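## Task

Remove the masking tape roll from the top drawer of the narrow three-drawer cabinet and set it on the desk. At the end all drawers in the room must be fully closed, every cabinet must remain roughly where it was, and the robot must not be fallen or leaning (that is a failure). Nothing counts as done if it only stays put because the robot is holding it.

## Robot and tools

Robot: a Hello Robot Stretch 3 with a single arm. It has a two-wheel base (0.33 m long, 0.34 m wide), a lift that moves the arm up and down a mast, and an arm that telescopes out to the robot's right, ending in a wrist (yaw, pitch, roll) and a two-finger gripper. The base cannot slide sideways, so to move the gripper forward or back you drive the base. Turning in place pivots about the wheel midpoint, 0.05 m behind the front edge; with the arm in and wrist folded, the swept radius is 0.28 m. Loose objects may occasionally get nudged by outside forces.

Frames: the base frame has its origin on the floor between the drive wheels, x forward, y left, z up. hand_pose is reported in this frame at the fingertip closing point. The odometry frame is the base frame where the scene began; heading is positive to the left, within -3.142 to 3.142.

execute_actions takes "actions", a list run in order. Each action may hold "robot" (a command, a list of up to 8 commands, or {"stop": true}), "steps" (1 to 450 control steps at 30 per second, default 1) and "until" (an early-exit condition, only together with steps). An action with only steps simply waits. An empty list returns the current state and images. If any part of a call is invalid or out of range, nothing in it runs.

A command can include:
- "base": exactly one of translate_m (metres, relative straight drive from where the base is when the command begins, positive forward, magnitude at most 1) or rotate_rad (radians, relative turn in place, positive counter-clockwise seen from above, magnitude at most 3.2).
- "joints": absolute targets by name. lift_m 0 to 1.1 (arm height); arm_m 0 to 0.52 (extension); wrist_yaw_rad -1.345 to 4.42 (0 along the arm, positive toward the front, 3.0 folded over the base); wrist_pitch_rad -1.57 to 0.451 (negative tips fingers down); wrist_roll_rad -2.911 to 2.911; gripper_m -0.089 to 0.179 (larger is wider; the real fingertip gap is somewhat smaller, zero below 0.007); head_pan_rad -3.953 to 1.73 (positive left, -1.57 looks along the arm); head_tilt_rad -1.53 to 0.419 (negative down). Unnamed joints keep their previous target.
- "contact_limits": {"arm_m": effort percent 1 to 100}, the motor effort at which that arm motion halts; smaller is gentler, too small halts at once.
In a command list, "pause_s" (up to 15 s) is also allowed; each entry begins only after the previous one finished "done" (off_target also passes for base and gripper), otherwise the rest is dropped. Motions keep running across calls and while you think; a new command overrides at once.

until: {"robot": {"status": "ended"}} waits for all motion and queues to finish. Other fields take a status word or a comparison pair like [">", 0.3] or ["!=", "moving"], on readings, goals, statuses, refusals, queue, queue_left. {"any": {"status": "ended"}} fires when any one motion ends.

Base speed is 0.30 m/s and 1.9 rad/s only when stowed (lift_m under 0.30, arm_m under 0.03, wrist_yaw_rad over 2.54); otherwise 0.10 m/s and 0.63 rad/s.

Gripping: command gripper_m smaller than the object's width to grasp (smaller squeezes harder, but over-squeezing triggers a force reduction and possible slipping). To let go, open at least 0.02 beyond the touching value. Neither the reading nor "done" proves a grasp; check images.

Wrist safety: fold or unfold the wrist only with lift_m between 0.32 and 0.95, wrist_pitch_rad -0.4 and roll near 0; once folded, lift_m may drop to 0.25. When wrist_yaw_rad is below -0.4, keep pitch at -0.5 or lower.

Tipping: pushing a rigid object with the gripper higher than roughly 0.45 m can tip the robot before a contact stop; raising the contact limit makes this worse, and repeating a push after a contact_stop is riskier. Do not drive while gripping or hooking something fixed. If the base catches on furniture, reverse the last move in small steps; if base_tilt shows a lean, free the gripper, and lower lift_m to about 0.2 if it persists. Avoid drops, slamming drawers, hard impacts and cabinets being shoved.

Results: base_status and joint_status give each motion's state: moving, done, off_target (resting away from goal, may still push), contact_stop (lift or arm stopped on contact and went slack until commanded again), time_out, stopped, not_commanded, torque_fault (a wrist servo shut off for 10 s after hard effort; it goes limp and refuses goals). joint_goals shows targets; measured_speeds are encoder speeds; the base bracket shows travelled vs. commanded distance. refusals, queue and queue_left track commands; lines starting refused:, dropped: or replaced: explain failures (indices from 0). on_its_own appears when the robot changed a goal itself, a joint is slack or off, a motor rests outside its normal effort, or base_tilt deviates 3 degrees or more. motor_effort is percent per motor with peak in brackets, positive toward higher values, fairly noisy. base_odometry counts wheel turns; turned_by_wheels and turned_by_imu give turn since the last result. lidar_m lists 12 distances in 30-degree sectors counter-clockwise from straight ahead (4th left, 7th behind, 10th right), in a plane 0.17 m up. wrist_depth_mm and head_depth_mm are 7x7 grids of median depths in mm. Each result ends with one image per camera: head_camera, nav_camera, wrist_camera (the first two move with head pan/tilt).

zoom_image: camera (head_camera, nav_camera or wrist_camera) and region [x0, y0, x1, y1] in pixels of that camera's last image, at most 504 by 504, origin top-left.

finished_scene: scene (the current scene number) ends the scene irreversibly after the robot holds the last command; let all motion end first, and make sure drawers are shut and the item rests on the desk unsupported.

Each tool is called after "Emit:" in YAML: its name, and indented under it one key for each argument.

## Session

Emit:
execute_actions:
  actions: []

Scene clock: 0.00 s.
robot.base_odometry: x=+0.000 y=+0.000 heading=+0.000 (m, m, rad; robot's odometry frame)
robot.turned_by_wheels: +0.000 (rad since the last result)
robot.turned_by_imu: +0.000 (rad since the last result)
robot.base_tilt: forward=-2.0 right=+0.5 (deg)
robot.lidar_m: 1.21 1.33 1.71 1.69 1.84 2.06 1.60 1.61 2.98 2.51 2.15 1.22
robot.head_depth_mm: 1613 1615 1611 1621 1409 1130 1136 / 1629 1638 1639 1638 1441 1152 1152 / 1664 1642 1656 1659 1479 1169 1166 / 1669 1677 1678 1680 1522 1183 1185 / 1697 1694 1705 1693 1567 1206 1201 / 1713 1723 1731 1727 1605 1223 1229 / 1745 1736 1752 1742 1754 1245 1248
robot.base_status: not_commanded
robot.joint_positions: lift_m=+0.565 arm_m=+0.000 wrist_yaw_rad=+2.966 wrist_pitch_rad=-0.388 wrist_roll_rad=+0.002 gripper_m=+0.037 head_pan_rad=+0.019 head_tilt_rad=-0.002
robot.joint_goals: lift_m=+0.565 arm_m=+0.000 wrist_yaw_rad=+2.966 wrist_pitch_rad=-0.388 wrist_roll_rad=+0.002 gripper_m=+0.037 head_pan_rad=+0.019 head_tilt_rad=-0.002
robot.joint_status: lift_m=not_commanded arm_m=not_commanded wrist_yaw_rad=not_commanded wrist_pitch_rad=not_commanded wrist_roll_rad=not_commanded gripper_m=not_commanded head_pan_rad=not_commanded head_tilt_rad=not_commanded
robot.measured_speeds: translate_m=+0.000 rotate_rad=+0.000 lift_m=+0.000 arm_m=+0.000 wrist_yaw_rad=+0.000 wrist_pitch_rad=+0.000 wrist_roll_rad=+0.000 head_pan_rad=+0.000 head_tilt_rad=+0.000
robot: refusals=0 queue=idle queue_left=0
robot.motor_effort: left_wheel=+1 right_wheel=+1 lift_m=+26 arm_m=-1 wrist_yaw_rad=-1 wrist_pitch_rad=+4 wrist_roll_rad=+0 gripper_m=+0 head_pan_rad=-1 head_tilt_rad=+2 (%)
robot.hand_pose: x=+0.0185 y=+0.0796 z=+0.5848 quat_wxyz=(+0.197, +0.703, +0.075, +0.679) (m; robot's base frame)
robot.wrist_depth_mm: - - - - - - - / - - - - - - - / - - - - - - - / - - - - - - - / - - - - - - - / 924 908 - 883 895 840 836 / 767 769 - 743 720 721 708
pictures: head_camera (sideways: a quarter turn clockwise sets it upright), nav_camera (sideways: a quarter turn counterclockwise sets it upright), wrist_camera
Images, in order (width x height): head_camera 896x504, nav_camera 672x504, wrist_camera 644x364.

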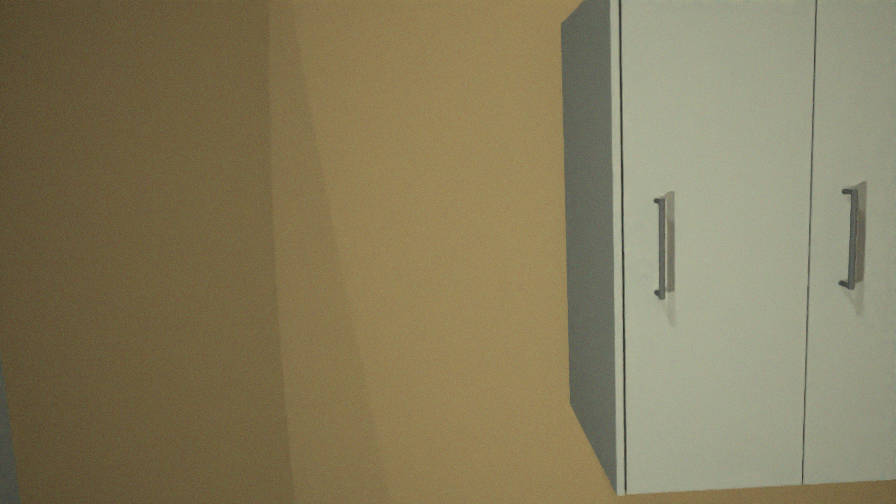

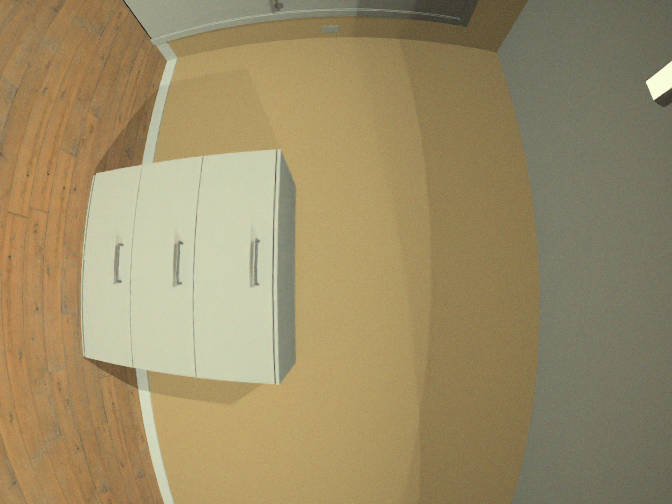

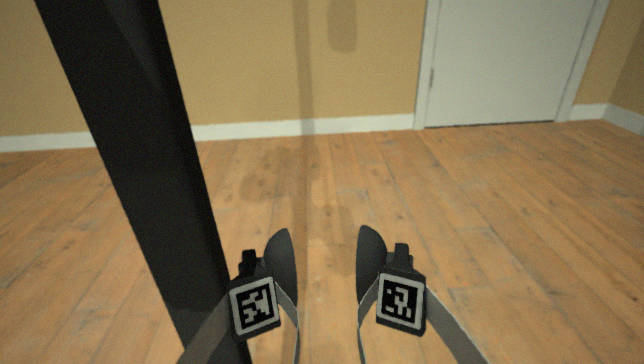

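Emit:
execute_actions:
  actions:
    - {"robot":{"joints":{"head_pan_rad":-1.3,"head_tilt_rad":-0.6}},"steps":100,"until":{"robot":{"status":"ended"}}}

Emit:
execute_actions:
  actions:
    - {"robot":{"joints":{"head_pan_rad":-3.0,"head_tilt_rad":-0.6}},"steps":100,"until":{"robot":{"status":"ended"}}}

Emit:
execute_actions:
  actions:
    - {"robot":{"joints":{"head_pan_rad":1.4,"head_tilt_rad":-0.6}},"steps":150,"until":{"robot":{"status":"ended"}}}

Emit:
execute_actions:
  actions:
    - {"robot":{"joints":{"head_pan_rad":0,"head_tilt_rad":-0.6}},"steps":150,"until":{"robot":{"status":"ended"}}}

Scene clock: 5.63 s.
robot.base_odometry: x=+0.000 y=+0.000 heading=+0.000 (m, m, rad; robot's odometry frame)
robot.turned_by_wheels: +0.000 (rad since the last result)
robot.turned_by_imu: +0.001 (rad since the last result)
robot.base_tilt: forward=-2.0 right=+0.5 (deg)
robot.lidar_m: 1.21 1.33 1.71 1.70 1.83 2.06 1.60 1.61 2.98 2.51 2.15 1.22
robot.head_depth_mm: 2565 2787 2952 2272 1776 1467 1246 / 2648 2893 3064 2270 1804 1482 1250 / 2710 2947 3007 2285 1803 1480 1261 / 2829 2515 2719 2292 1798 1487 1263 / 2903 3106 2894 2326 1819 1504 1263 / 2859 3017 3057 2329 1827 1503 1267 / 2471 2565 2714 2351 1856 1516 1273
robot.base_status: not_commanded
robot.joint_positions: lift_m=+0.565 arm_m=+0.000 wrist_yaw_rad=+2.966 wrist_pitch_rad=-0.388 wrist_roll_rad=+0.002 gripper_m=+0.037 head_pan_rad=-1.293 head_tilt_rad=-0.592
robot.joint_goals: lift_m=+0.565 arm_m=+0.000 wrist_yaw_rad=+2.966 wrist_pitch_rad=-0.388 wrist_roll_rad=+0.002 gripper_m=+0.037 head_pan_rad=-1.300 head_tilt_rad=-0.600
robot.joint_status: lift_m=not_commanded arm_m=not_commanded wrist_yaw_rad=not_commanded wrist_pitch_rad=not_commanded wrist_roll_rad=not_commanded gripper_m=not_commanded head_pan_rad=done head_tilt_rad=done
robot.measured_speeds: translate_m=+0.000 rotate_rad=+0.000 lift_m=+0.000 arm_m=+0.000 wrist_yaw_rad=+0.000 wrist_pitch_rad=+0.000 wrist_roll_rad=+0.000 head_pan_rad=+0.000 head_tilt_rad=+0.000
robot: refusals=0 queue=done queue_left=0
robot.motor_effort: left_wheel=+0(0) right_wheel=+0(0) lift_m=+25(26) arm_m=-1(1) wrist_yaw_rad=+0(0) wrist_pitch_rad=+4(4) wrist_roll_rad=+0(0) gripper_m=+1(0) head_pan_rad=-3(35) head_tilt_rad=-3(30) (%)
robot.hand_pose: x=+0.0185 y=+0.0796 z=+0.5848 quat_wxyz=(+0.197, +0.703, +0.075, +0.679) (m; robot's base frame)
robot.wrist_depth_mm: - - - - - - - / - - - - - - - / - - - - - - - / - - - - - - - / - - - - - - - / 918 891 - 867 894 864 836 / 783 749 - 761 702 709 719
pictures: head_camera (sideways: a quarter turn clockwise sets it upright), nav_camera (sideways: a quarter turn counterclockwise sets it upright), wrist_camera
Images, in order (width x height): head_camera 896x504, nav_camera 672x504, wrist_camera 644x364.

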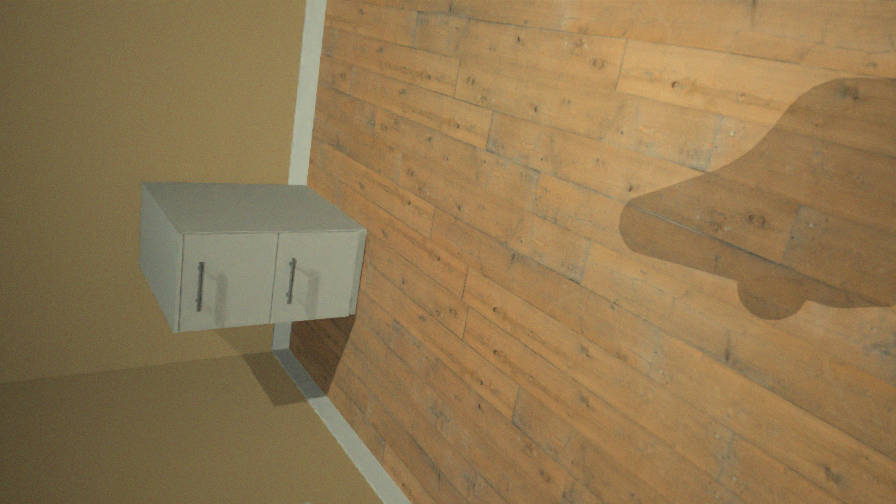

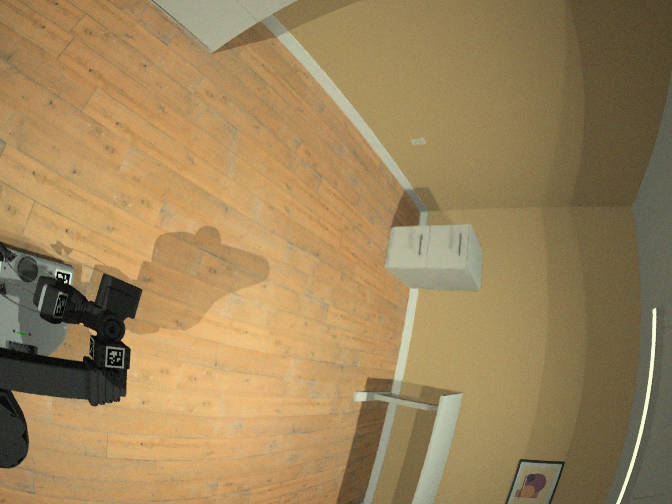

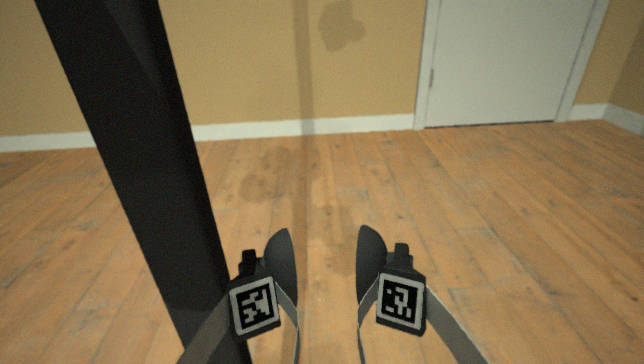

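Scene clock: 7.03 s.
robot.base_odometry: x=+0.000 y=+0.000 heading=+0.000 (m, m, rad; robot's odometry frame)
robot.turned_by_wheels: +0.000 (rad since the last result)
robot.turned_by_imu: +0.000 (rad since the last result)
robot.base_tilt: forward=-2.0 right=+0.5 (deg)
robot.lidar_m: 1.21 1.33 1.71 1.69 1.84 2.07 1.60 1.61 2.99 2.51 2.15 1.22
robot.head_depth_mm: 1699 1877 2062 2192 1775 1469 1249 / 1745 1905 2120 2279 1784 1474 1254 / 1765 1953 2155 2289 1797 1482 1257 / 1826 1988 2220 2312 1797 1493 1258 / 1852 2048 2023 1985 1816 1496 1271 / 1892 2093 1953 1912 1825 1494 1268 / 1930 2144 2284 2083 1829 1502 1277
robot.base_status: not_commanded
robot.joint_positions: lift_m=+0.565 arm_m=+0.000 wrist_yaw_rad=+2.966 wrist_pitch_rad=-0.388 wrist_roll_rad=+0.002 gripper_m=+0.037 head_pan_rad=-2.993 head_tilt_rad=-0.592
robot.joint_goals: lift_m=+0.565 arm_m=+0.000 wrist_yaw_rad=+2.966 wrist_pitch_rad=-0.388 wrist_roll_rad=+0.002 gripper_m=+0.037 head_pan_rad=-3.000 head_tilt_rad=-0.600
robot.joint_status: lift_m=not_commanded arm_m=not_commanded wrist_yaw_rad=not_commanded wrist_pitch_rad=not_commanded wrist_roll_rad=not_commanded gripper_m=not_commanded head_pan_rad=done head_tilt_rad=done
robot.measured_speeds: translate_m=+0.000 rotate_rad=+0.000 lift_m=+0.000 arm_m=+0.000 wrist_yaw_rad=+0.000 wrist_pitch_rad=+0.000 wrist_roll_rad=+0.000 head_pan_rad=+0.000 head_tilt_rad=+0.000
robot: refusals=0 queue=done queue_left=0
robot.motor_effort: left_wheel=+1(0) right_wheel=+0(0) lift_m=+26(25) arm_m=-1(1) wrist_yaw_rad=+0(0) wrist_pitch_rad=+4(4) wrist_roll_rad=+0(0) gripper_m=+0(0) head_pan_rad=-4(42) head_tilt_rad=-3(3) (%)
robot.hand_pose: x=+0.0185 y=+0.0796 z=+0.5848 quat_wxyz=(+0.197, +0.703, +0.075, +0.679) (m; robot's base frame)
robot.wrist_depth_mm: - - - - - - - / - - - - - - - / - - - - - - - / - - - - - - - / - - - - - - - / 935 902 - 874 883 849 825 / 772 761 - 754 723 722 725
pictures: head_camera (sideways: a quarter turn clockwise sets it upright), nav_camera (sideways: a quarter turn counterclockwise sets it upright), wrist_camera
Images, in order (width x height): head_camera 896x504, nav_camera 672x504, wrist_camera 644x364.

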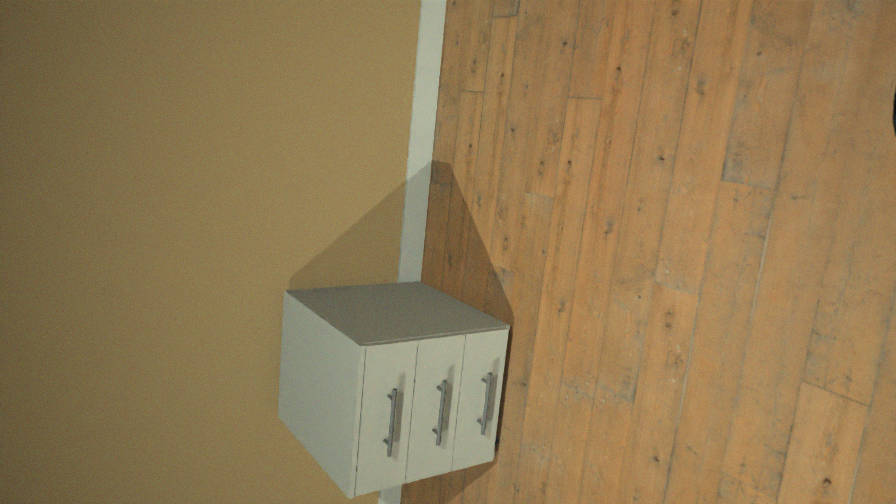

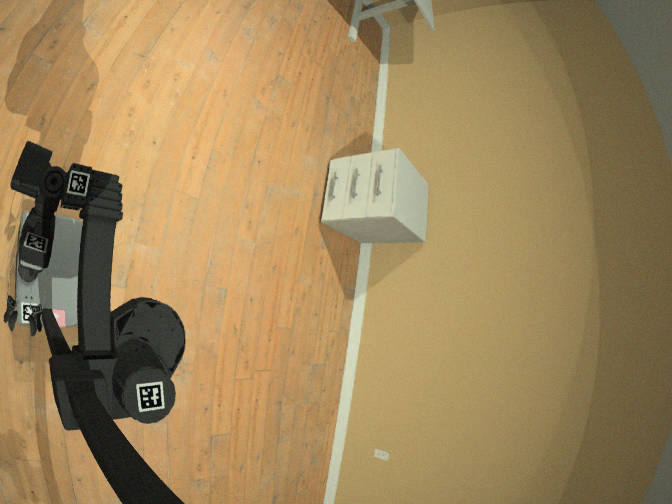

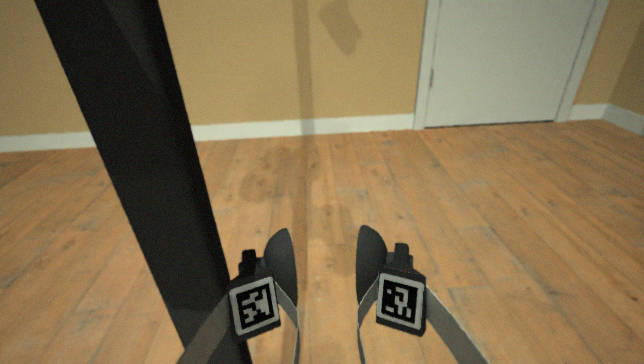

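Scene clock: 9.60 s.
robot.base_odometry: x=+0.000 y=+0.000 heading=+0.000 (m, m, rad; robot's odometry frame)
robot.turned_by_wheels: +0.000 (rad since the last result)
robot.turned_by_imu: +0.000 (rad since the last result)
robot.base_tilt: forward=-2.0 right=+0.5 (deg)
robot.lidar_m: 1.21 1.33 1.71 1.69 1.85 2.07 1.60 1.61 2.98 2.51 2.16 1.22
robot.head_depth_mm: 1485 1636 1835 2027 1781 1466 1247 / 1488 1631 1825 2045 1781 1475 1255 / 1470 1623 1803 2045 1800 1483 1262 / 1459 1601 1786 2013 1816 1482 1262 / 1440 1588 1759 1976 1815 1494 1270 / 1432 1571 1750 1966 1819 1499 1273 / 1420 1552 1717 1940 1829 1502 1275
robot.base_status: not_commanded
robot.joint_positions: lift_m=+0.565 arm_m=+0.000 wrist_yaw_rad=+2.966 wrist_pitch_rad=-0.388 wrist_roll_rad=+0.002 gripper_m=+0.037 head_pan_rad=+1.393 head_tilt_rad=-0.592
robot.joint_goals: lift_m=+0.565 arm_m=+0.000 wrist_yaw_rad=+2.966 wrist_pitch_rad=-0.388 wrist_roll_rad=+0.002 gripper_m=+0.037 head_pan_rad=+1.400 head_tilt_rad=-0.600
robot.joint_status: lift_m=not_commanded arm_m=not_commanded wrist_yaw_rad=not_commanded wrist_pitch_rad=not_commanded wrist_roll_rad=not_commanded gripper_m=not_commanded head_pan_rad=done head_tilt_rad=done
robot.measured_speeds: translate_m=+0.000 rotate_rad=+0.000 lift_m=+0.000 arm_m=+0.000 wrist_yaw_rad=+0.000 wrist_pitch_rad=+0.000 wrist_roll_rad=+0.000 head_pan_rad=+0.000 head_tilt_rad=+0.000
robot: refusals=0 queue=done queue_left=0
robot.motor_effort: left_wheel=+0(1) right_wheel=+0(1) lift_m=+26(25) arm_m=-1(1) wrist_yaw_rad=+1(0) wrist_pitch_rad=+5(4) wrist_roll_rad=+1(0) gripper_m=+0(0) head_pan_rad=+3(41) head_tilt_rad=-3(3) (%)
robot.hand_pose: x=+0.0185 y=+0.0796 z=+0.5848 quat_wxyz=(+0.197, +0.703, +0.075, +0.679) (m; robot's base frame)
robot.wrist_depth_mm: - - - - - - - / - - - - - - - / - - - - - - - / - - - - - - - / - - - - - - - / 920 919 - 866 888 855 837 / 787 761 - 742 719 720 707
pictures: head_camera (sideways: a quarter turn clockwise sets it upright), nav_camera (sideways: a quarter turn counterclockwise sets it upright), wrist_camera
Images, in order (width x height): head_camera 896x504, nav_camera 672x504, wrist_camera 644x364.

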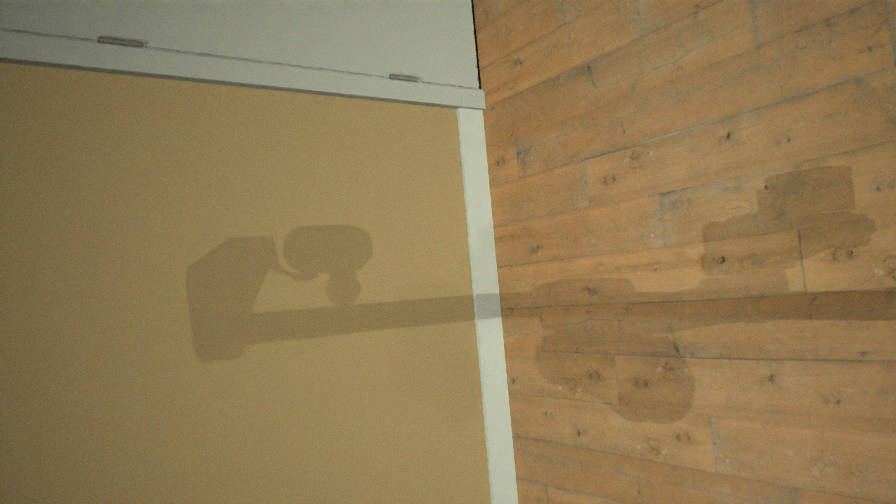

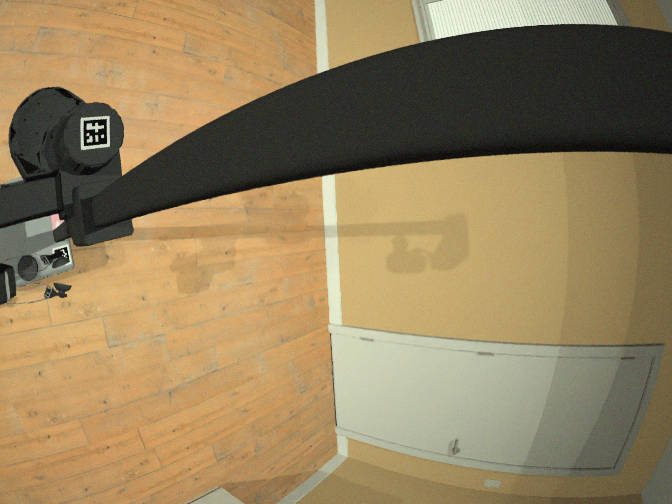

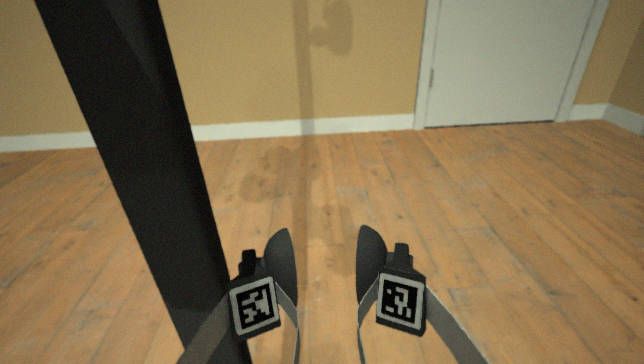

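Scene clock: 10.87 s.
robot.base_odometry: x=+0.000 y=+0.000 heading=+0.000 (m, m, rad; robot's odometry frame)
robot.turned_by_wheels: +0.000 (rad since the last result)
robot.turned_by_imu: +0.000 (rad since the last result)
robot.base_tilt: forward=-2.0 right=+0.5 (deg)
robot.lidar_m: 1.21 1.33 1.71 1.69 1.84 2.06 1.60 1.61 2.99 2.51 2.15 1.21
robot.head_depth_mm: 1432 1122 1233 1850 1737 1476 1249 / 1437 1134 1224 1379 1580 1481 1249 / 1449 1150 1241 1398 1610 1475 1255 / 1466 1156 1256 1417 1623 1485 1266 / 1471 1180 1270 1437 1640 1487 1267 / 1489 1192 1286 1459 1669 1499 1264 / 1497 1215 1303 1533 1777 1501 1272
robot.base_status: not_commanded
robot.joint_positions: lift_m=+0.565 arm_m=+0.000 wrist_yaw_rad=+2.966 wrist_pitch_rad=-0.388 wrist_roll_rad=+0.002 gripper_m=+0.037 head_pan_rad=+0.007 head_tilt_rad=-0.592
robot.joint_goals: lift_m=+0.565 arm_m=+0.000 wrist_yaw_rad=+2.966 wrist_pitch_rad=-0.388 wrist_roll_rad=+0.002 gripper_m=+0.037 head_pan_rad=+0.000 head_tilt_rad=-0.600
robot.joint_status: lift_m=not_commanded arm_m=not_commanded wrist_yaw_rad=not_commanded wrist_pitch_rad=not_commanded wrist_roll_rad=not_commanded gripper_m=not_commanded head_pan_rad=done head_tilt_rad=done
robot.measured_speeds: translate_m=+0.000 rotate_rad=+0.000 lift_m=+0.000 arm_m=+0.000 wrist_yaw_rad=+0.000 wrist_pitch_rad=+0.000 wrist_roll_rad=+0.000 head_pan_rad=+0.000 head_tilt_rad=+0.000
robot: refusals=0 queue=done queue_left=0
robot.motor_effort: left_wheel=+0(1) right_wheel=+0(0) lift_m=+26(26) arm_m=-1(0) wrist_yaw_rad=+0(0) wrist_pitch_rad=+4(5) wrist_roll_rad=+0(0) gripper_m=+0(1) head_pan_rad=-3(38) head_tilt_rad=-3(3) (%)
robot.hand_pose: x=+0.0185 y=+0.0796 z=+0.5848 quat_wxyz=(+0.197, +0.703, +0.075, +0.679) (m; robot's base frame)
robot.wrist_depth_mm: - - - - - - - / - - - - - - - / - - - - - - - / - - - - - - - / - - - - - - - / 924 924 - 911 904 833 842 / 790 747 - 761 716 719 731
pictures: head_camera (sideways: a quarter turn clockwise sets it upright), nav_camera (sideways: a quarter turn counterclockwise sets it upright), wrist_camera
Images, in order (width x height): head_camera 896x504, nav_camera 672x504, wrist_camera 644x364.

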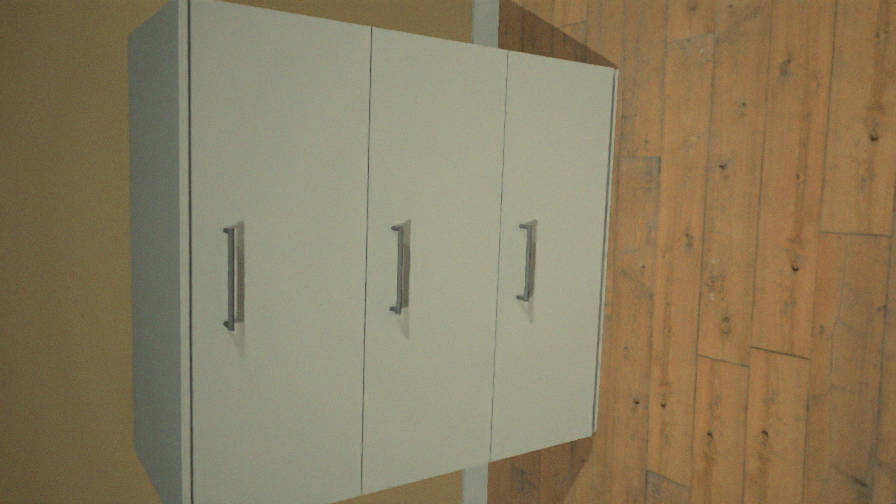

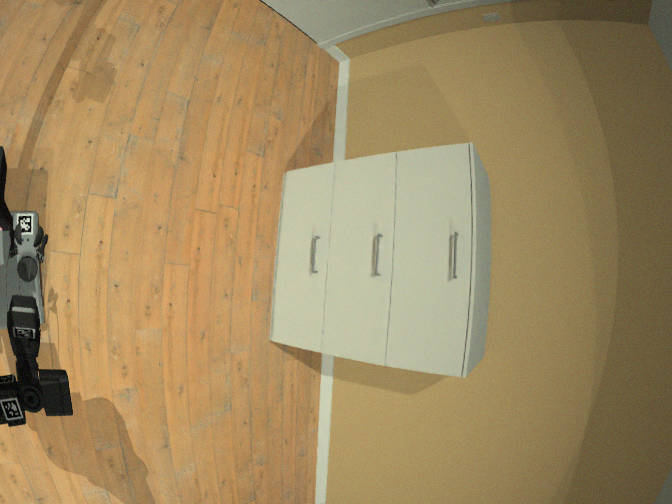

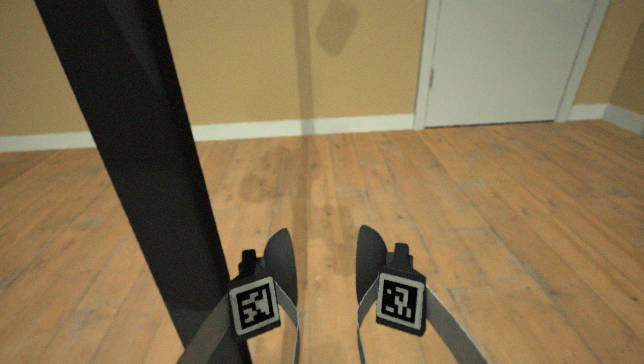

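Emit:
execute_actions:
  actions: "[{\"robot\":[{\"joints\":{\"lift_m\":0.26,\"head_pan_rad\":-1.57,\"head_tilt_rad\":-0.8}},{\"base\":{\"rotate_rad\":3.14}},{\"base\":{\"translate_m\":0.8}},{\"base\":{\"rotate_rad\":1.57}},{\"base\":{\"translate_m\":0.62}},{\"joints\":{\"lift_m\":0.5}},{\"joints\":{\"wrist_yaw_rad\":0.0}},{\"joints\":{\"wrist_pitch_rad\":0.0,\"gripper_m\":0.12,\"wrist_roll_rad\":1.57}}]},\"steps\":450,\"until\":{\"robot\":{\"status\":\"ended\"}}},{\"steps\":450,\"until\":{\"robot\":{\"status\":\"ended\"}}}]"


Emit:
execute_actions:
  actions:
    - {"robot":[{"joints":{"lift_m":0.26,"head_pan_rad":-1.57,"head_tilt_rad":-0.8}},{"base":{"rotate_rad":3.14}},{"base":{"translate_m":0.8}},{"base":{"rotate_rad":1.57}},{"base":{"translate_m":0.62}},{"joints":{"lift_m":0.5}},{"joints":{"wrist_yaw_rad":0.0}},{"joints":{"wrist_pitch_rad":0.0,"gripper_m":0.12,"wrist_roll_rad":1.57}}],"steps":450,"until":{"robot":{"status":"ended"}}}
    - {"steps":450,"until":{"robot":{"status":"ended"}}}

Scene clock: 50.50 s.
robot.base_odometry: x=-0.802 y=-0.619 heading=-1.573 (m, m, rad; robot's odometry frame)
robot.turned_by_wheels: +4.710 (rad since the last result)
robot.turned_by_imu: +4.671 (rad since the last result)
robot.base_tilt: forward=-2.1 right=+0.5 (deg)
robot.lidar_m: 1.93 2.26 2.45 1.96 2.08 2.43 2.41 1.69 0.77 0.77 1.44 2.03
robot.head_depth_mm: 1153 1312 1516 1713 1514 1307 1154 / 1166 1325 1503 1697 1516 1312 1175 / 1168 1333 1307 1098 1272 1312 1193 / 1179 1346 1317 1105 1249 1322 1185 / 1187 1352 1322 1117 1307 1320 1163 / 1190 1364 1583 1722 1501 1323 1167 / 1206 1379 1597 1783 1540 1323 1170
robot.base_status: done (translate_m +0.6200 of +0.6200)
robot.joint_positions: lift_m=+0.500 arm_m=+0.000 wrist_yaw_rad=+0.001 wrist_pitch_rad=-0.024 wrist_roll_rad=+1.568 gripper_m=+0.120 head_pan_rad=-1.563 head_tilt_rad=-0.791
robot.joint_goals: lift_m=+0.500 arm_m=+0.000 wrist_yaw_rad=+0.000 wrist_pitch_rad=+0.000 wrist_roll_rad=+1.570 gripper_m=+0.120 head_pan_rad=-1.570 head_tilt_rad=-0.800
robot.joint_status: lift_m=done arm_m=not_commanded wrist_yaw_rad=done wrist_pitch_rad=done wrist_roll_rad=done gripper_m=done head_pan_rad=done head_tilt_rad=done
robot.measured_speeds: translate_m=+0.000 rotate_rad=+0.000 lift_m=+0.000 arm_m=+0.000 wrist_yaw_rad=+0.000 wrist_pitch_rad=+0.000 wrist_roll_rad=+0.000 head_pan_rad=+0.000 head_tilt_rad=+0.000
robot: refusals=0 queue=done queue_left=0
robot.motor_effort: left_wheel=-1(6) right_wheel=+3(13) lift_m=+31(33) arm_m=-1(2) wrist_yaw_rad=-2(5) wrist_pitch_rad=+8(10) wrist_roll_rad=+1(3) gripper_m=+0(89) head_pan_rad=-3(40) head_tilt_rad=-4(19) (%)
robot.hand_pose: x=-0.0210 y=-0.4006 z=+0.6080 quat_wxyz=(+0.002, +0.001, -1.000, -0.012) (m; robot's base frame)
robot.wrist_depth_mm: 939 924 939 974 984 908 624 / 945 - - - 487 495 505 / - - - - 513 517 516 / - - - - 530 531 554 / - - - - 550 572 587 / - - - - 594 586 630 / - - - - - - 648
pictures: head_camera (sideways: a quarter turn clockwise sets it upright), nav_camera (sideways: a quarter turn counterclockwise sets it upright), wrist_camera
Images, in order (width x height): head_camera 896x504, nav_camera 672x504, wrist_camera 644x364.

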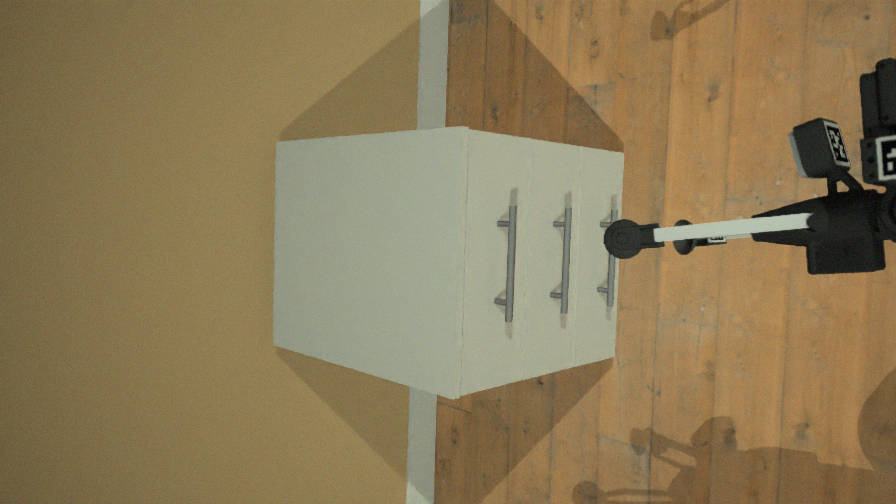

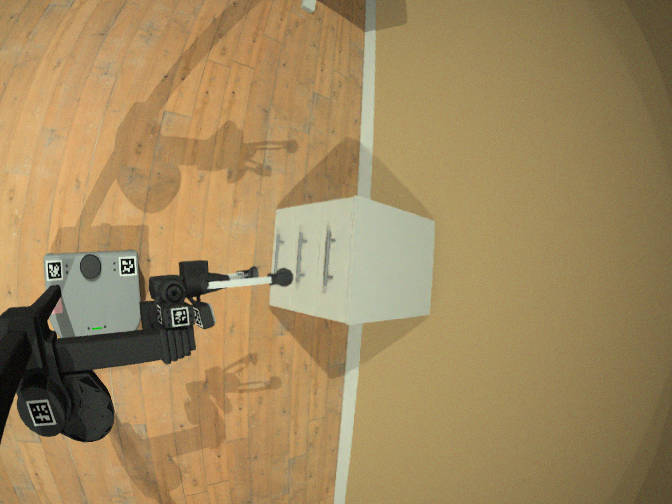

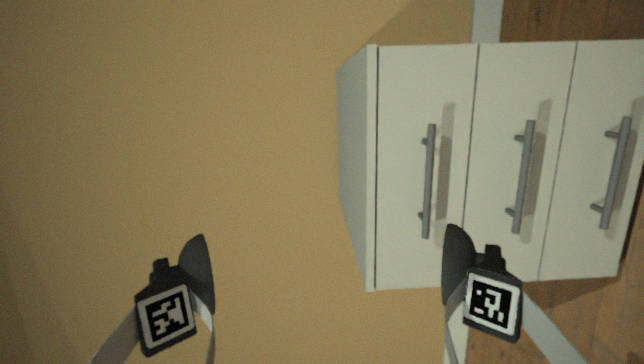

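Emit:
execute_actions:
  actions:
    - {"robot":[{"base":{"rotate_rad":0.035},"joints":{"lift_m":0.345,"wrist_pitch_rad":0.03,"gripper_m":0.1}},{"joints":{"arm_m":0.24}}],"steps":450,"until":{"robot":{"status":"ended"}}}

Scene clock: 61.13 s.
robot.base_odometry: x=-0.802 y=-0.619 heading=-1.539 (m, m, rad; robot's odometry frame)
robot.turned_by_wheels: +0.035 (rad since the last result)
robot.turned_by_imu: +0.036 (rad since the last result)
robot.base_tilt: forward=-2.0 right=+0.6 (deg)
robot.lidar_m: 1.93 2.26 2.44 1.96 2.11 2.43 2.41 1.65 0.77 0.76 1.46 2.02
robot.head_depth_mm: 1146 1301 1507 1694 1519 1311 1151 / 1162 1318 1459 1668 1479 1312 1174 / 1174 1331 1313 1102 1266 - 1157 / 1185 1344 1317 1105 1291 1284 1164 / 1193 1364 1366 1125 1324 1316 1168 / 1208 1375 1614 1773 1528 1322 1164 / 1223 1395 1628 1800 1538 1332 1167
robot.base_status: done (rotate_rad +0.0349 of +0.0350)
robot.joint_positions: lift_m=+0.345 arm_m=+0.240 wrist_yaw_rad=+0.001 wrist_pitch_rad=+0.007 wrist_roll_rad=+1.568 gripper_m=+0.100 head_pan_rad=-1.563 head_tilt_rad=-0.791
robot.joint_goals: lift_m=+0.345 arm_m=+0.240 wrist_yaw_rad=+0.000 wrist_pitch_rad=+0.030 wrist_roll_rad=+1.570 gripper_m=+0.100 head_pan_rad=-1.570 head_tilt_rad=-0.800
robot.joint_status: lift_m=done arm_m=done wrist_yaw_rad=done wrist_pitch_rad=done wrist_roll_rad=done gripper_m=done head_pan_rad=done head_tilt_rad=done
robot.measured_speeds: translate_m=+0.000 rotate_rad=+0.000 lift_m=+0.000 arm_m=+0.000 wrist_yaw_rad=+0.000 wrist_pitch_rad=+0.000 wrist_roll_rad=+0.000 head_pan_rad=+0.000 head_tilt_rad=+0.000
robot: refusals=0 queue=done queue_left=0
robot.motor_effort: left_wheel=-1(5) right_wheel=+3(8) lift_m=+20(30) arm_m=+5(10) wrist_yaw_rad=+0(2) wrist_pitch_rad=+8(9) wrist_roll_rad=+1(1) gripper_m=+0(76) head_pan_rad=-3(3) head_tilt_rad=-3(3) (%)
robot.hand_pose: x=-0.0212 y=-0.6410 z=+0.4615 quat_wxyz=(+0.002, +0.000, -1.000, +0.003) (m; robot's base frame)
robot.wrist_depth_mm: 752 743 740 251 251 253 250 / 786 793 768 261 262 263 265 / 806 806 819 274 277 274 278 / 829 861 851 285 288 288 295 / 890 897 897 301 301 303 309 / 949 927 923 318 324 323 329 / - - - 342 344 346 341
pictures: head_camera (sideways: a quarter turn clockwise sets it upright), nav_camera (sideways: a quarter turn counterclockwise sets it upright), wrist_camera
Images, in order (width x height): head_camera 896x504, nav_camera 672x504, wrist_camera 644x364.

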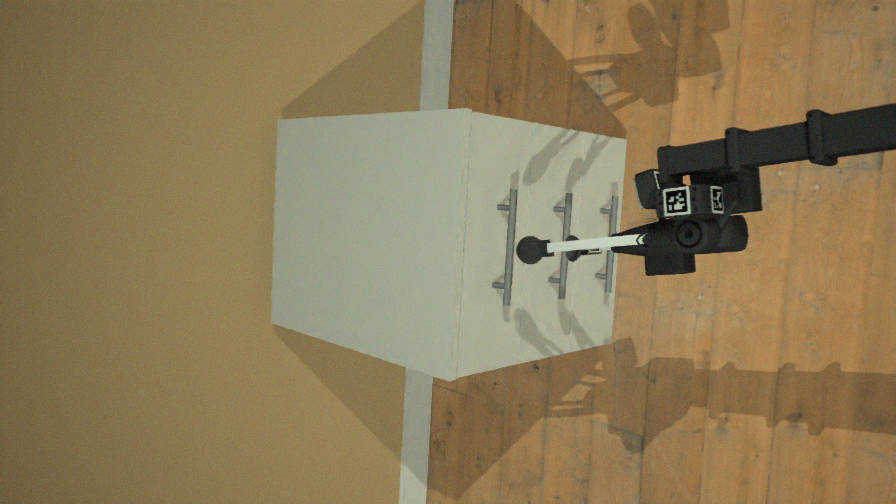

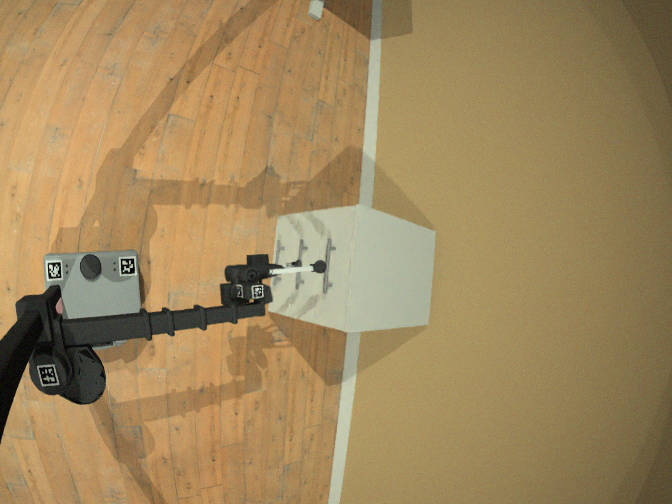

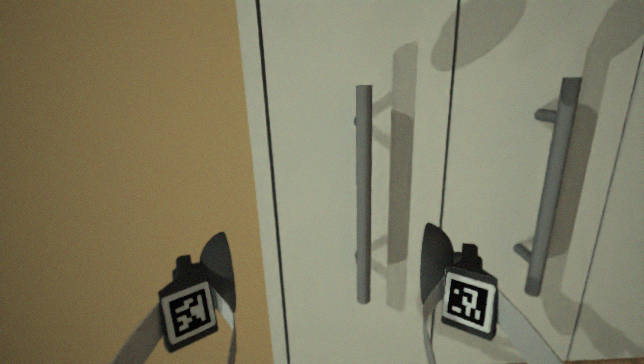

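Emit:
execute_actions:
  actions:
    - {"robot":[{"joints":{"lift_m":0.32,"gripper_m":0.08}},{"joints":{"arm_m":0.32},"contact_limits":{"arm_m":20}}],"steps":450,"until":{"robot":{"status":"ended"}}}

Scene clock: 68.77 s.
robot.base_odometry: x=-0.802 y=-0.619 heading=-1.539 (m, m, rad; robot's odometry frame)
robot.turned_by_wheels: +0.000 (rad since the last result)
robot.turned_by_imu: +0.001 (rad since the last result)
robot.base_tilt: forward=-2.0 right=+0.5 (deg)
robot.lidar_m: 1.93 2.27 2.44 1.97 2.12 2.43 2.41 1.64 0.77 0.77 1.47 2.02
robot.head_depth_mm: 1149 1300 1506 1707 1516 1307 1154 / 1155 1316 1455 1664 1474 1313 1157 / 1178 1332 1311 1095 1225 1288 1158 / 1180 1348 1314 1102 1246 1295 1158 / 1198 1362 1360 1127 1318 1323 1162 / 1206 1381 1595 1772 1526 1319 1165 / 1219 1393 1633 1800 1537 1330 1165
robot.base_status: done (rotate_rad +0.0349 of +0.0350)
robot.joint_positions: lift_m=+0.320 arm_m=+0.320 wrist_yaw_rad=+0.001 wrist_pitch_rad=+0.007 wrist_roll_rad=+1.568 gripper_m=+0.080 head_pan_rad=-1.563 head_tilt_rad=-0.791
robot.joint_goals: lift_m=+0.320 arm_m=+0.320 wrist_yaw_rad=+0.000 wrist_pitch_rad=+0.030 wrist_roll_rad=+1.570 gripper_m=+0.080 head_pan_rad=-1.570 head_tilt_rad=-0.800
robot.joint_status: lift_m=done arm_m=done wrist_yaw_rad=done wrist_pitch_rad=done wrist_roll_rad=done gripper_m=done head_pan_rad=done head_tilt_rad=done
robot.measured_speeds: translate_m=+0.000 rotate_rad=+0.000 lift_m=+0.000 arm_m=+0.000 wrist_yaw_rad=+0.000 wrist_pitch_rad=+0.000 wrist_roll_rad=+0.000 head_pan_rad=+0.000 head_tilt_rad=+0.000
robot: refusals=0 queue=done queue_left=0
robot.motor_effort: left_wheel=-1(1) right_wheel=+3(3) lift_m=+20(20) arm_m=+5(7) wrist_yaw_rad=-1(0) wrist_pitch_rad=+8(8) wrist_roll_rad=+1(1) gripper_m=+0(70) head_pan_rad=-3(3) head_tilt_rad=-4(4) (%)
robot.contact_limits: arm_m 20 (drawing in: default 31, maximum 51; extending or still: default 42, maximum 69)
robot.hand_pose: x=-0.0212 y=-0.7210 z=+0.4365 quat_wxyz=(+0.002, +0.000, -1.000, +0.003) (m; robot's base frame)
robot.wrist_depth_mm: 681 659 176 180 180 181 181 / 712 691 186 186 188 189 187 / 721 738 195 194 196 199 196 / 778 777 206 203 208 207 206 / 811 831 216 216 217 220 217 / 867 846 228 227 230 231 227 / 892 919 243 240 246 246 245
pictures: head_camera (sideways: a quarter turn clockwise sets it upright), nav_camera (sideways: a quarter turn counterclockwise sets it upright), wrist_camera
Images, in order (width x height): head_camera 896x504, nav_camera 672x504, wrist_camera 644x364.

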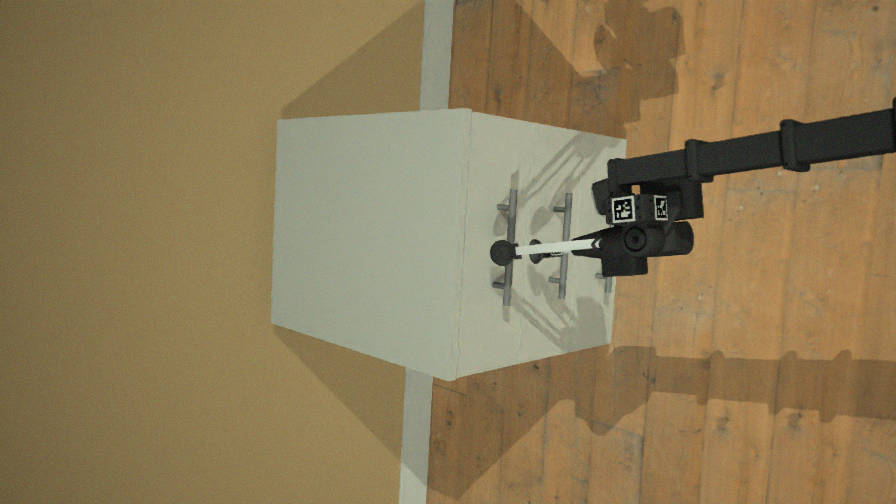

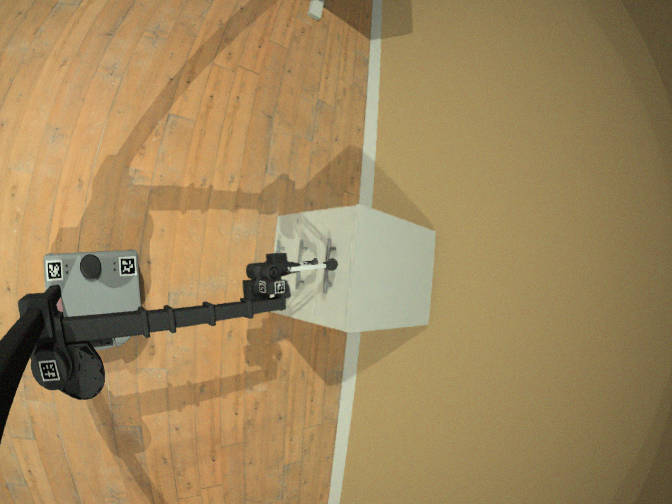

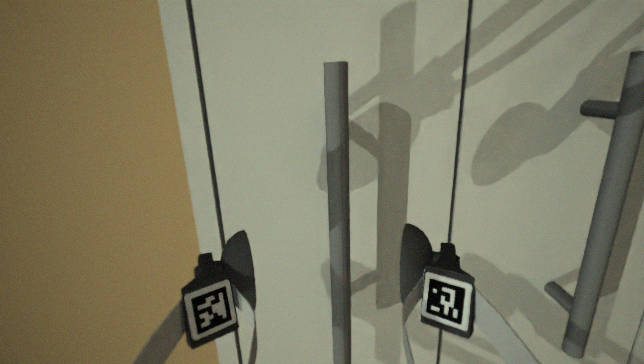

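Emit:
execute_actions:
  actions:
    - {"robot":{"joints":{"arm_m":0.35,"lift_m":0.315},"contact_limits":{"arm_m":15}},"steps":150,"until":{"robot":{"status":"ended"}}}
    - {"robot":{"joints":{"gripper_m":-0.03}},"steps":60}

Scene clock: 73.53 s.
robot.base_odometry: x=-0.802 y=-0.619 heading=-1.539 (m, m, rad; robot's odometry frame)
robot.turned_by_wheels: +0.000 (rad since the last result)
robot.turned_by_imu: +0.001 (rad since the last result)
robot.base_tilt: forward=-1.9 right=+0.6 (deg)
robot.lidar_m: 1.93 2.26 2.43 1.96 2.11 2.43 2.40 1.65 0.77 0.76 1.46 2.02
robot.head_depth_mm: 1149 1303 1509 1691 1505 1307 1153 / 1162 1314 1450 1662 1487 1313 1158 / 1172 1331 1303 1099 1215 1289 1159 / 1184 1346 1317 1104 1245 1307 1161 / 1191 1359 1365 1126 1319 1319 1162 / 1207 1382 1612 1771 1529 1320 1166 / 1217 1393 1631 1805 1535 1332 1169
robot.base_status: done (rotate_rad +0.0349 of +0.0350)
robot.joint_positions: lift_m=+0.315 arm_m=+0.350 wrist_yaw_rad=+0.002 wrist_pitch_rad=+0.002 wrist_roll_rad=+1.570 gripper_m=-0.029 head_pan_rad=-1.563 head_tilt_rad=-0.791
robot.joint_goals: lift_m=+0.315 arm_m=+0.350 wrist_yaw_rad=+0.000 wrist_pitch_rad=+0.030 wrist_roll_rad=+1.570 gripper_m=-0.030 head_pan_rad=-1.570 head_tilt_rad=-0.800
robot.joint_status: lift_m=done arm_m=done wrist_yaw_rad=done wrist_pitch_rad=done wrist_roll_rad=done gripper_m=done head_pan_rad=done head_tilt_rad=done
robot.measured_speeds: translate_m=+0.000 rotate_rad=+0.000 lift_m=+0.000 arm_m=+0.000 wrist_yaw_rad=+0.000 wrist_pitch_rad=+0.000 wrist_roll_rad=+0.000 head_pan_rad=+0.000 head_tilt_rad=+0.000
robot: refusals=0 queue=done queue_left=0
robot.motor_effort: left_wheel=-1(2) right_wheel=+2(3) lift_m=+21(20) arm_m=+3(5) wrist_yaw_rad=-2(2) wrist_pitch_rad=+10(11) wrist_roll_rad=+0(1) gripper_m=-19(95) head_pan_rad=-3(3) head_tilt_rad=-4(4) (%)
robot.contact_limits: arm_m 15 (drawing in: default 31, maximum 51; extending or still: default 42, maximum 69)
robot.hand_pose: x=-0.0208 y=-0.7510 z=+0.4300 quat_wxyz=(+0.001, +0.001, -1.000, +0.001) (m; robot's base frame)
robot.wrist_depth_mm: 644 152 151 152 153 154 155 / 673 161 158 158 161 161 162 / 700 689 165 165 168 170 170 / 732 736 173 173 177 178 179 / 784 781 184 180 186 188 186 / 827 821 193 - 198 198 197 / 885 863 204 206 211 211 207
pictures: head_camera (sideways: a quarter turn clockwise sets it upright), nav_camera (sideways: a quarter turn counterclockwise sets it upright), wrist_camera
Images, in order (width x height): head_camera 896x504, nav_camera 672x504, wrist_camera 644x364.

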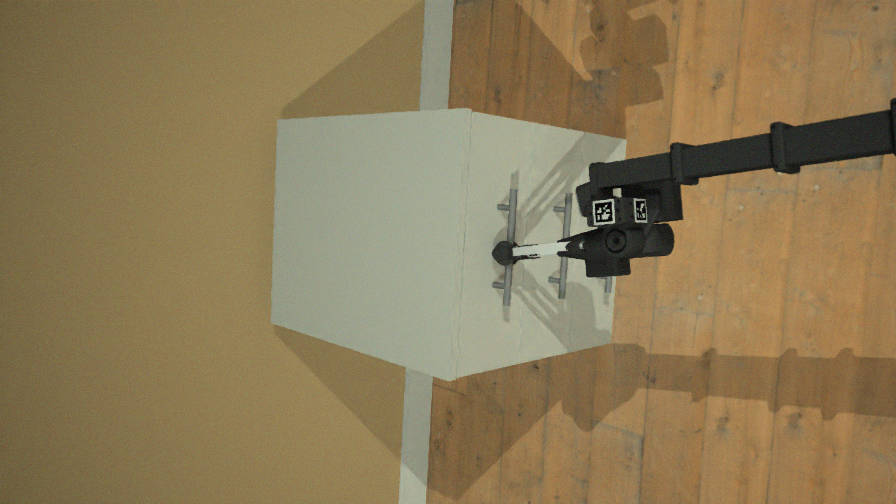

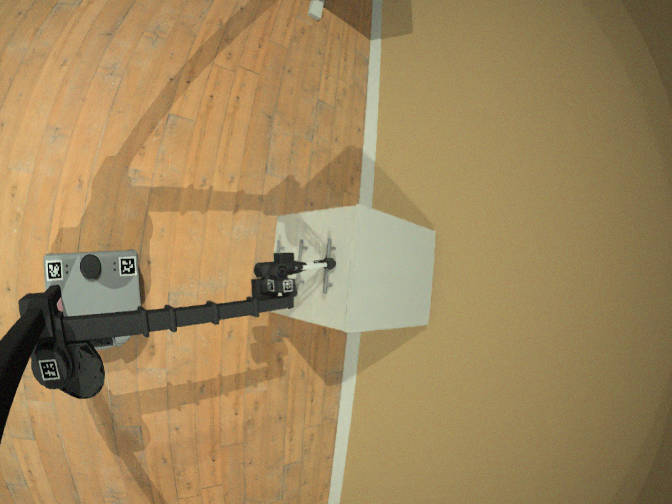

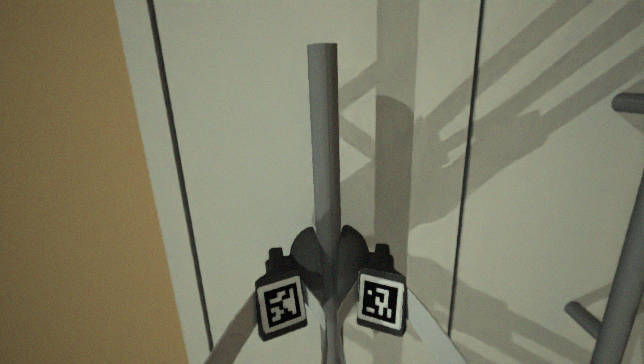

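Pull.

Emit:
execute_actions:
  actions:
    - {"robot":{"joints":{"arm_m":0.03}},"steps":300,"until":{"robot":{"status":"ended"}}}

Scene clock: 78.10 s.
robot.base_odometry: x=-0.802 y=-0.619 heading=-1.539 (m, m, rad; robot's odometry frame)
robot.turned_by_wheels: +0.000 (rad since the last result)
robot.turned_by_imu: +0.001 (rad since the last result)
robot.base_tilt: forward=-2.0 right=+0.5 (deg)
robot.lidar_m: 1.93 2.26 2.43 1.96 2.12 2.43 2.41 1.64 0.77 0.76 1.46 2.02
robot.head_depth_mm: 1150 1302 1503 1698 1504 1303 1156 / 1162 1325 1462 1184 1452 1242 1158 / 1170 1334 1313 1126 1085 900 1188 / 1185 1352 1313 1166 1083 904 1196 / 1193 1363 1363 1169 1076 927 1167 / 1209 1382 1605 1771 1529 1271 1166 / 1226 1395 1625 1806 1533 1329 1167
robot.base_status: done (rotate_rad +0.0348 of +0.0350)
robot.joint_positions: lift_m=+0.315 arm_m=+0.030 wrist_yaw_rad=+0.104 wrist_pitch_rad=-0.002 wrist_roll_rad=+1.571 gripper_m=-0.029 head_pan_rad=-1.563 head_tilt_rad=-0.791
robot.joint_goals: lift_m=+0.315 arm_m=+0.030 wrist_yaw_rad=+0.113 wrist_pitch_rad=+0.030 wrist_roll_rad=+1.570 gripper_m=-0.030 head_pan_rad=-1.570 head_tilt_rad=-0.800
robot.joint_status: lift_m=done arm_m=done wrist_yaw_rad=done wrist_pitch_rad=done wrist_roll_rad=done gripper_m=done head_pan_rad=done head_tilt_rad=done
robot.measured_speeds: translate_m=+0.000 rotate_rad=+0.000 lift_m=+0.000 arm_m=+0.000 wrist_yaw_rad=+0.000 wrist_pitch_rad=+0.000 wrist_roll_rad=+0.000 head_pan_rad=+0.000 head_tilt_rad=+0.000
robot: refusals=0 queue=done queue_left=0
robot.on_its_own: wrist_yaw_rad is held at +0.113, not at your +0.000, by its stall guard, which is not easing now
robot.motor_effort: left_wheel=-2(8) right_wheel=+5(21) lift_m=+21(21) arm_m=-6(12) wrist_yaw_rad=+9(47) wrist_pitch_rad=+12(12) wrist_roll_rad=-1(0) gripper_m=-20(19) head_pan_rad=-3(3) head_tilt_rad=-4(4) (%)
robot.hand_pose: x=+0.0051 y=-0.4302 z=+0.4290 quat_wxyz=(+0.000, +0.052, -0.999, -0.002) (m; robot's base frame)
robot.wrist_depth_mm: 925 879 144 146 146 431 433 / 962 971 153 151 156 450 453 / - - 162 161 164 484 482 / - - 171 169 175 522 490 / - - 184 180 186 544 493 / - - 198 - 201 741 492 / - - 217 213 219 734 502
pictures: head_camera (sideways: a quarter turn clockwise sets it upright), nav_camera (sideways: a quarter turn counterclockwise sets it upright), wrist_camera
Images, in order (width x height): head_camera 896x504, nav_camera 672x504, wrist_camera 644x364.

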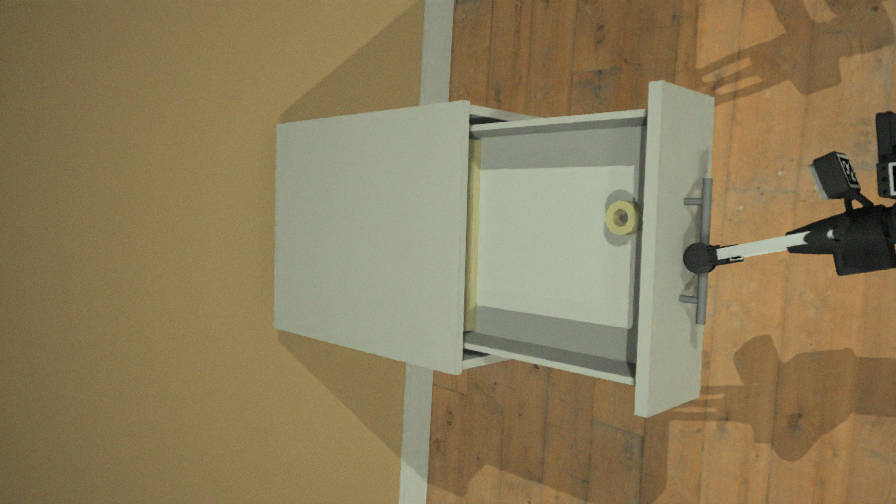

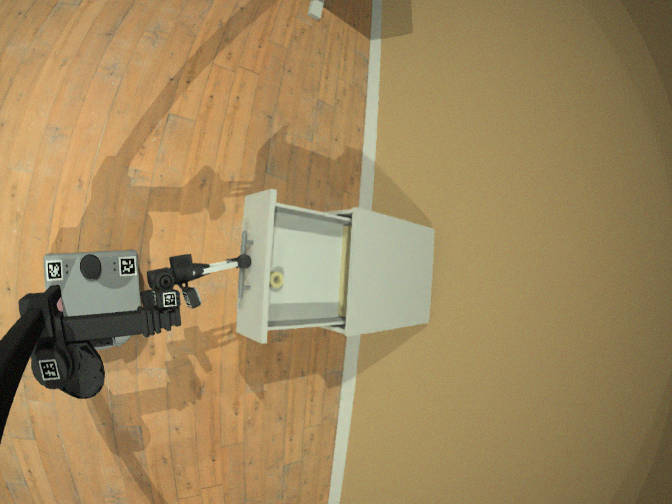

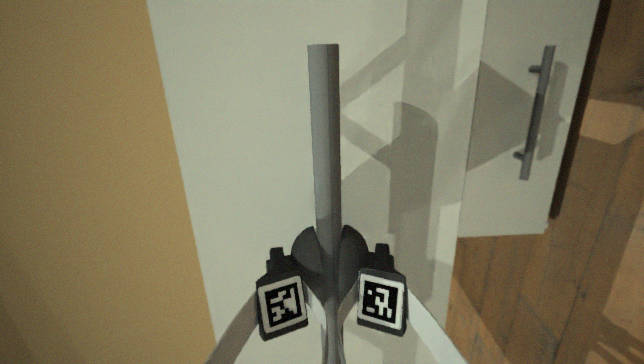

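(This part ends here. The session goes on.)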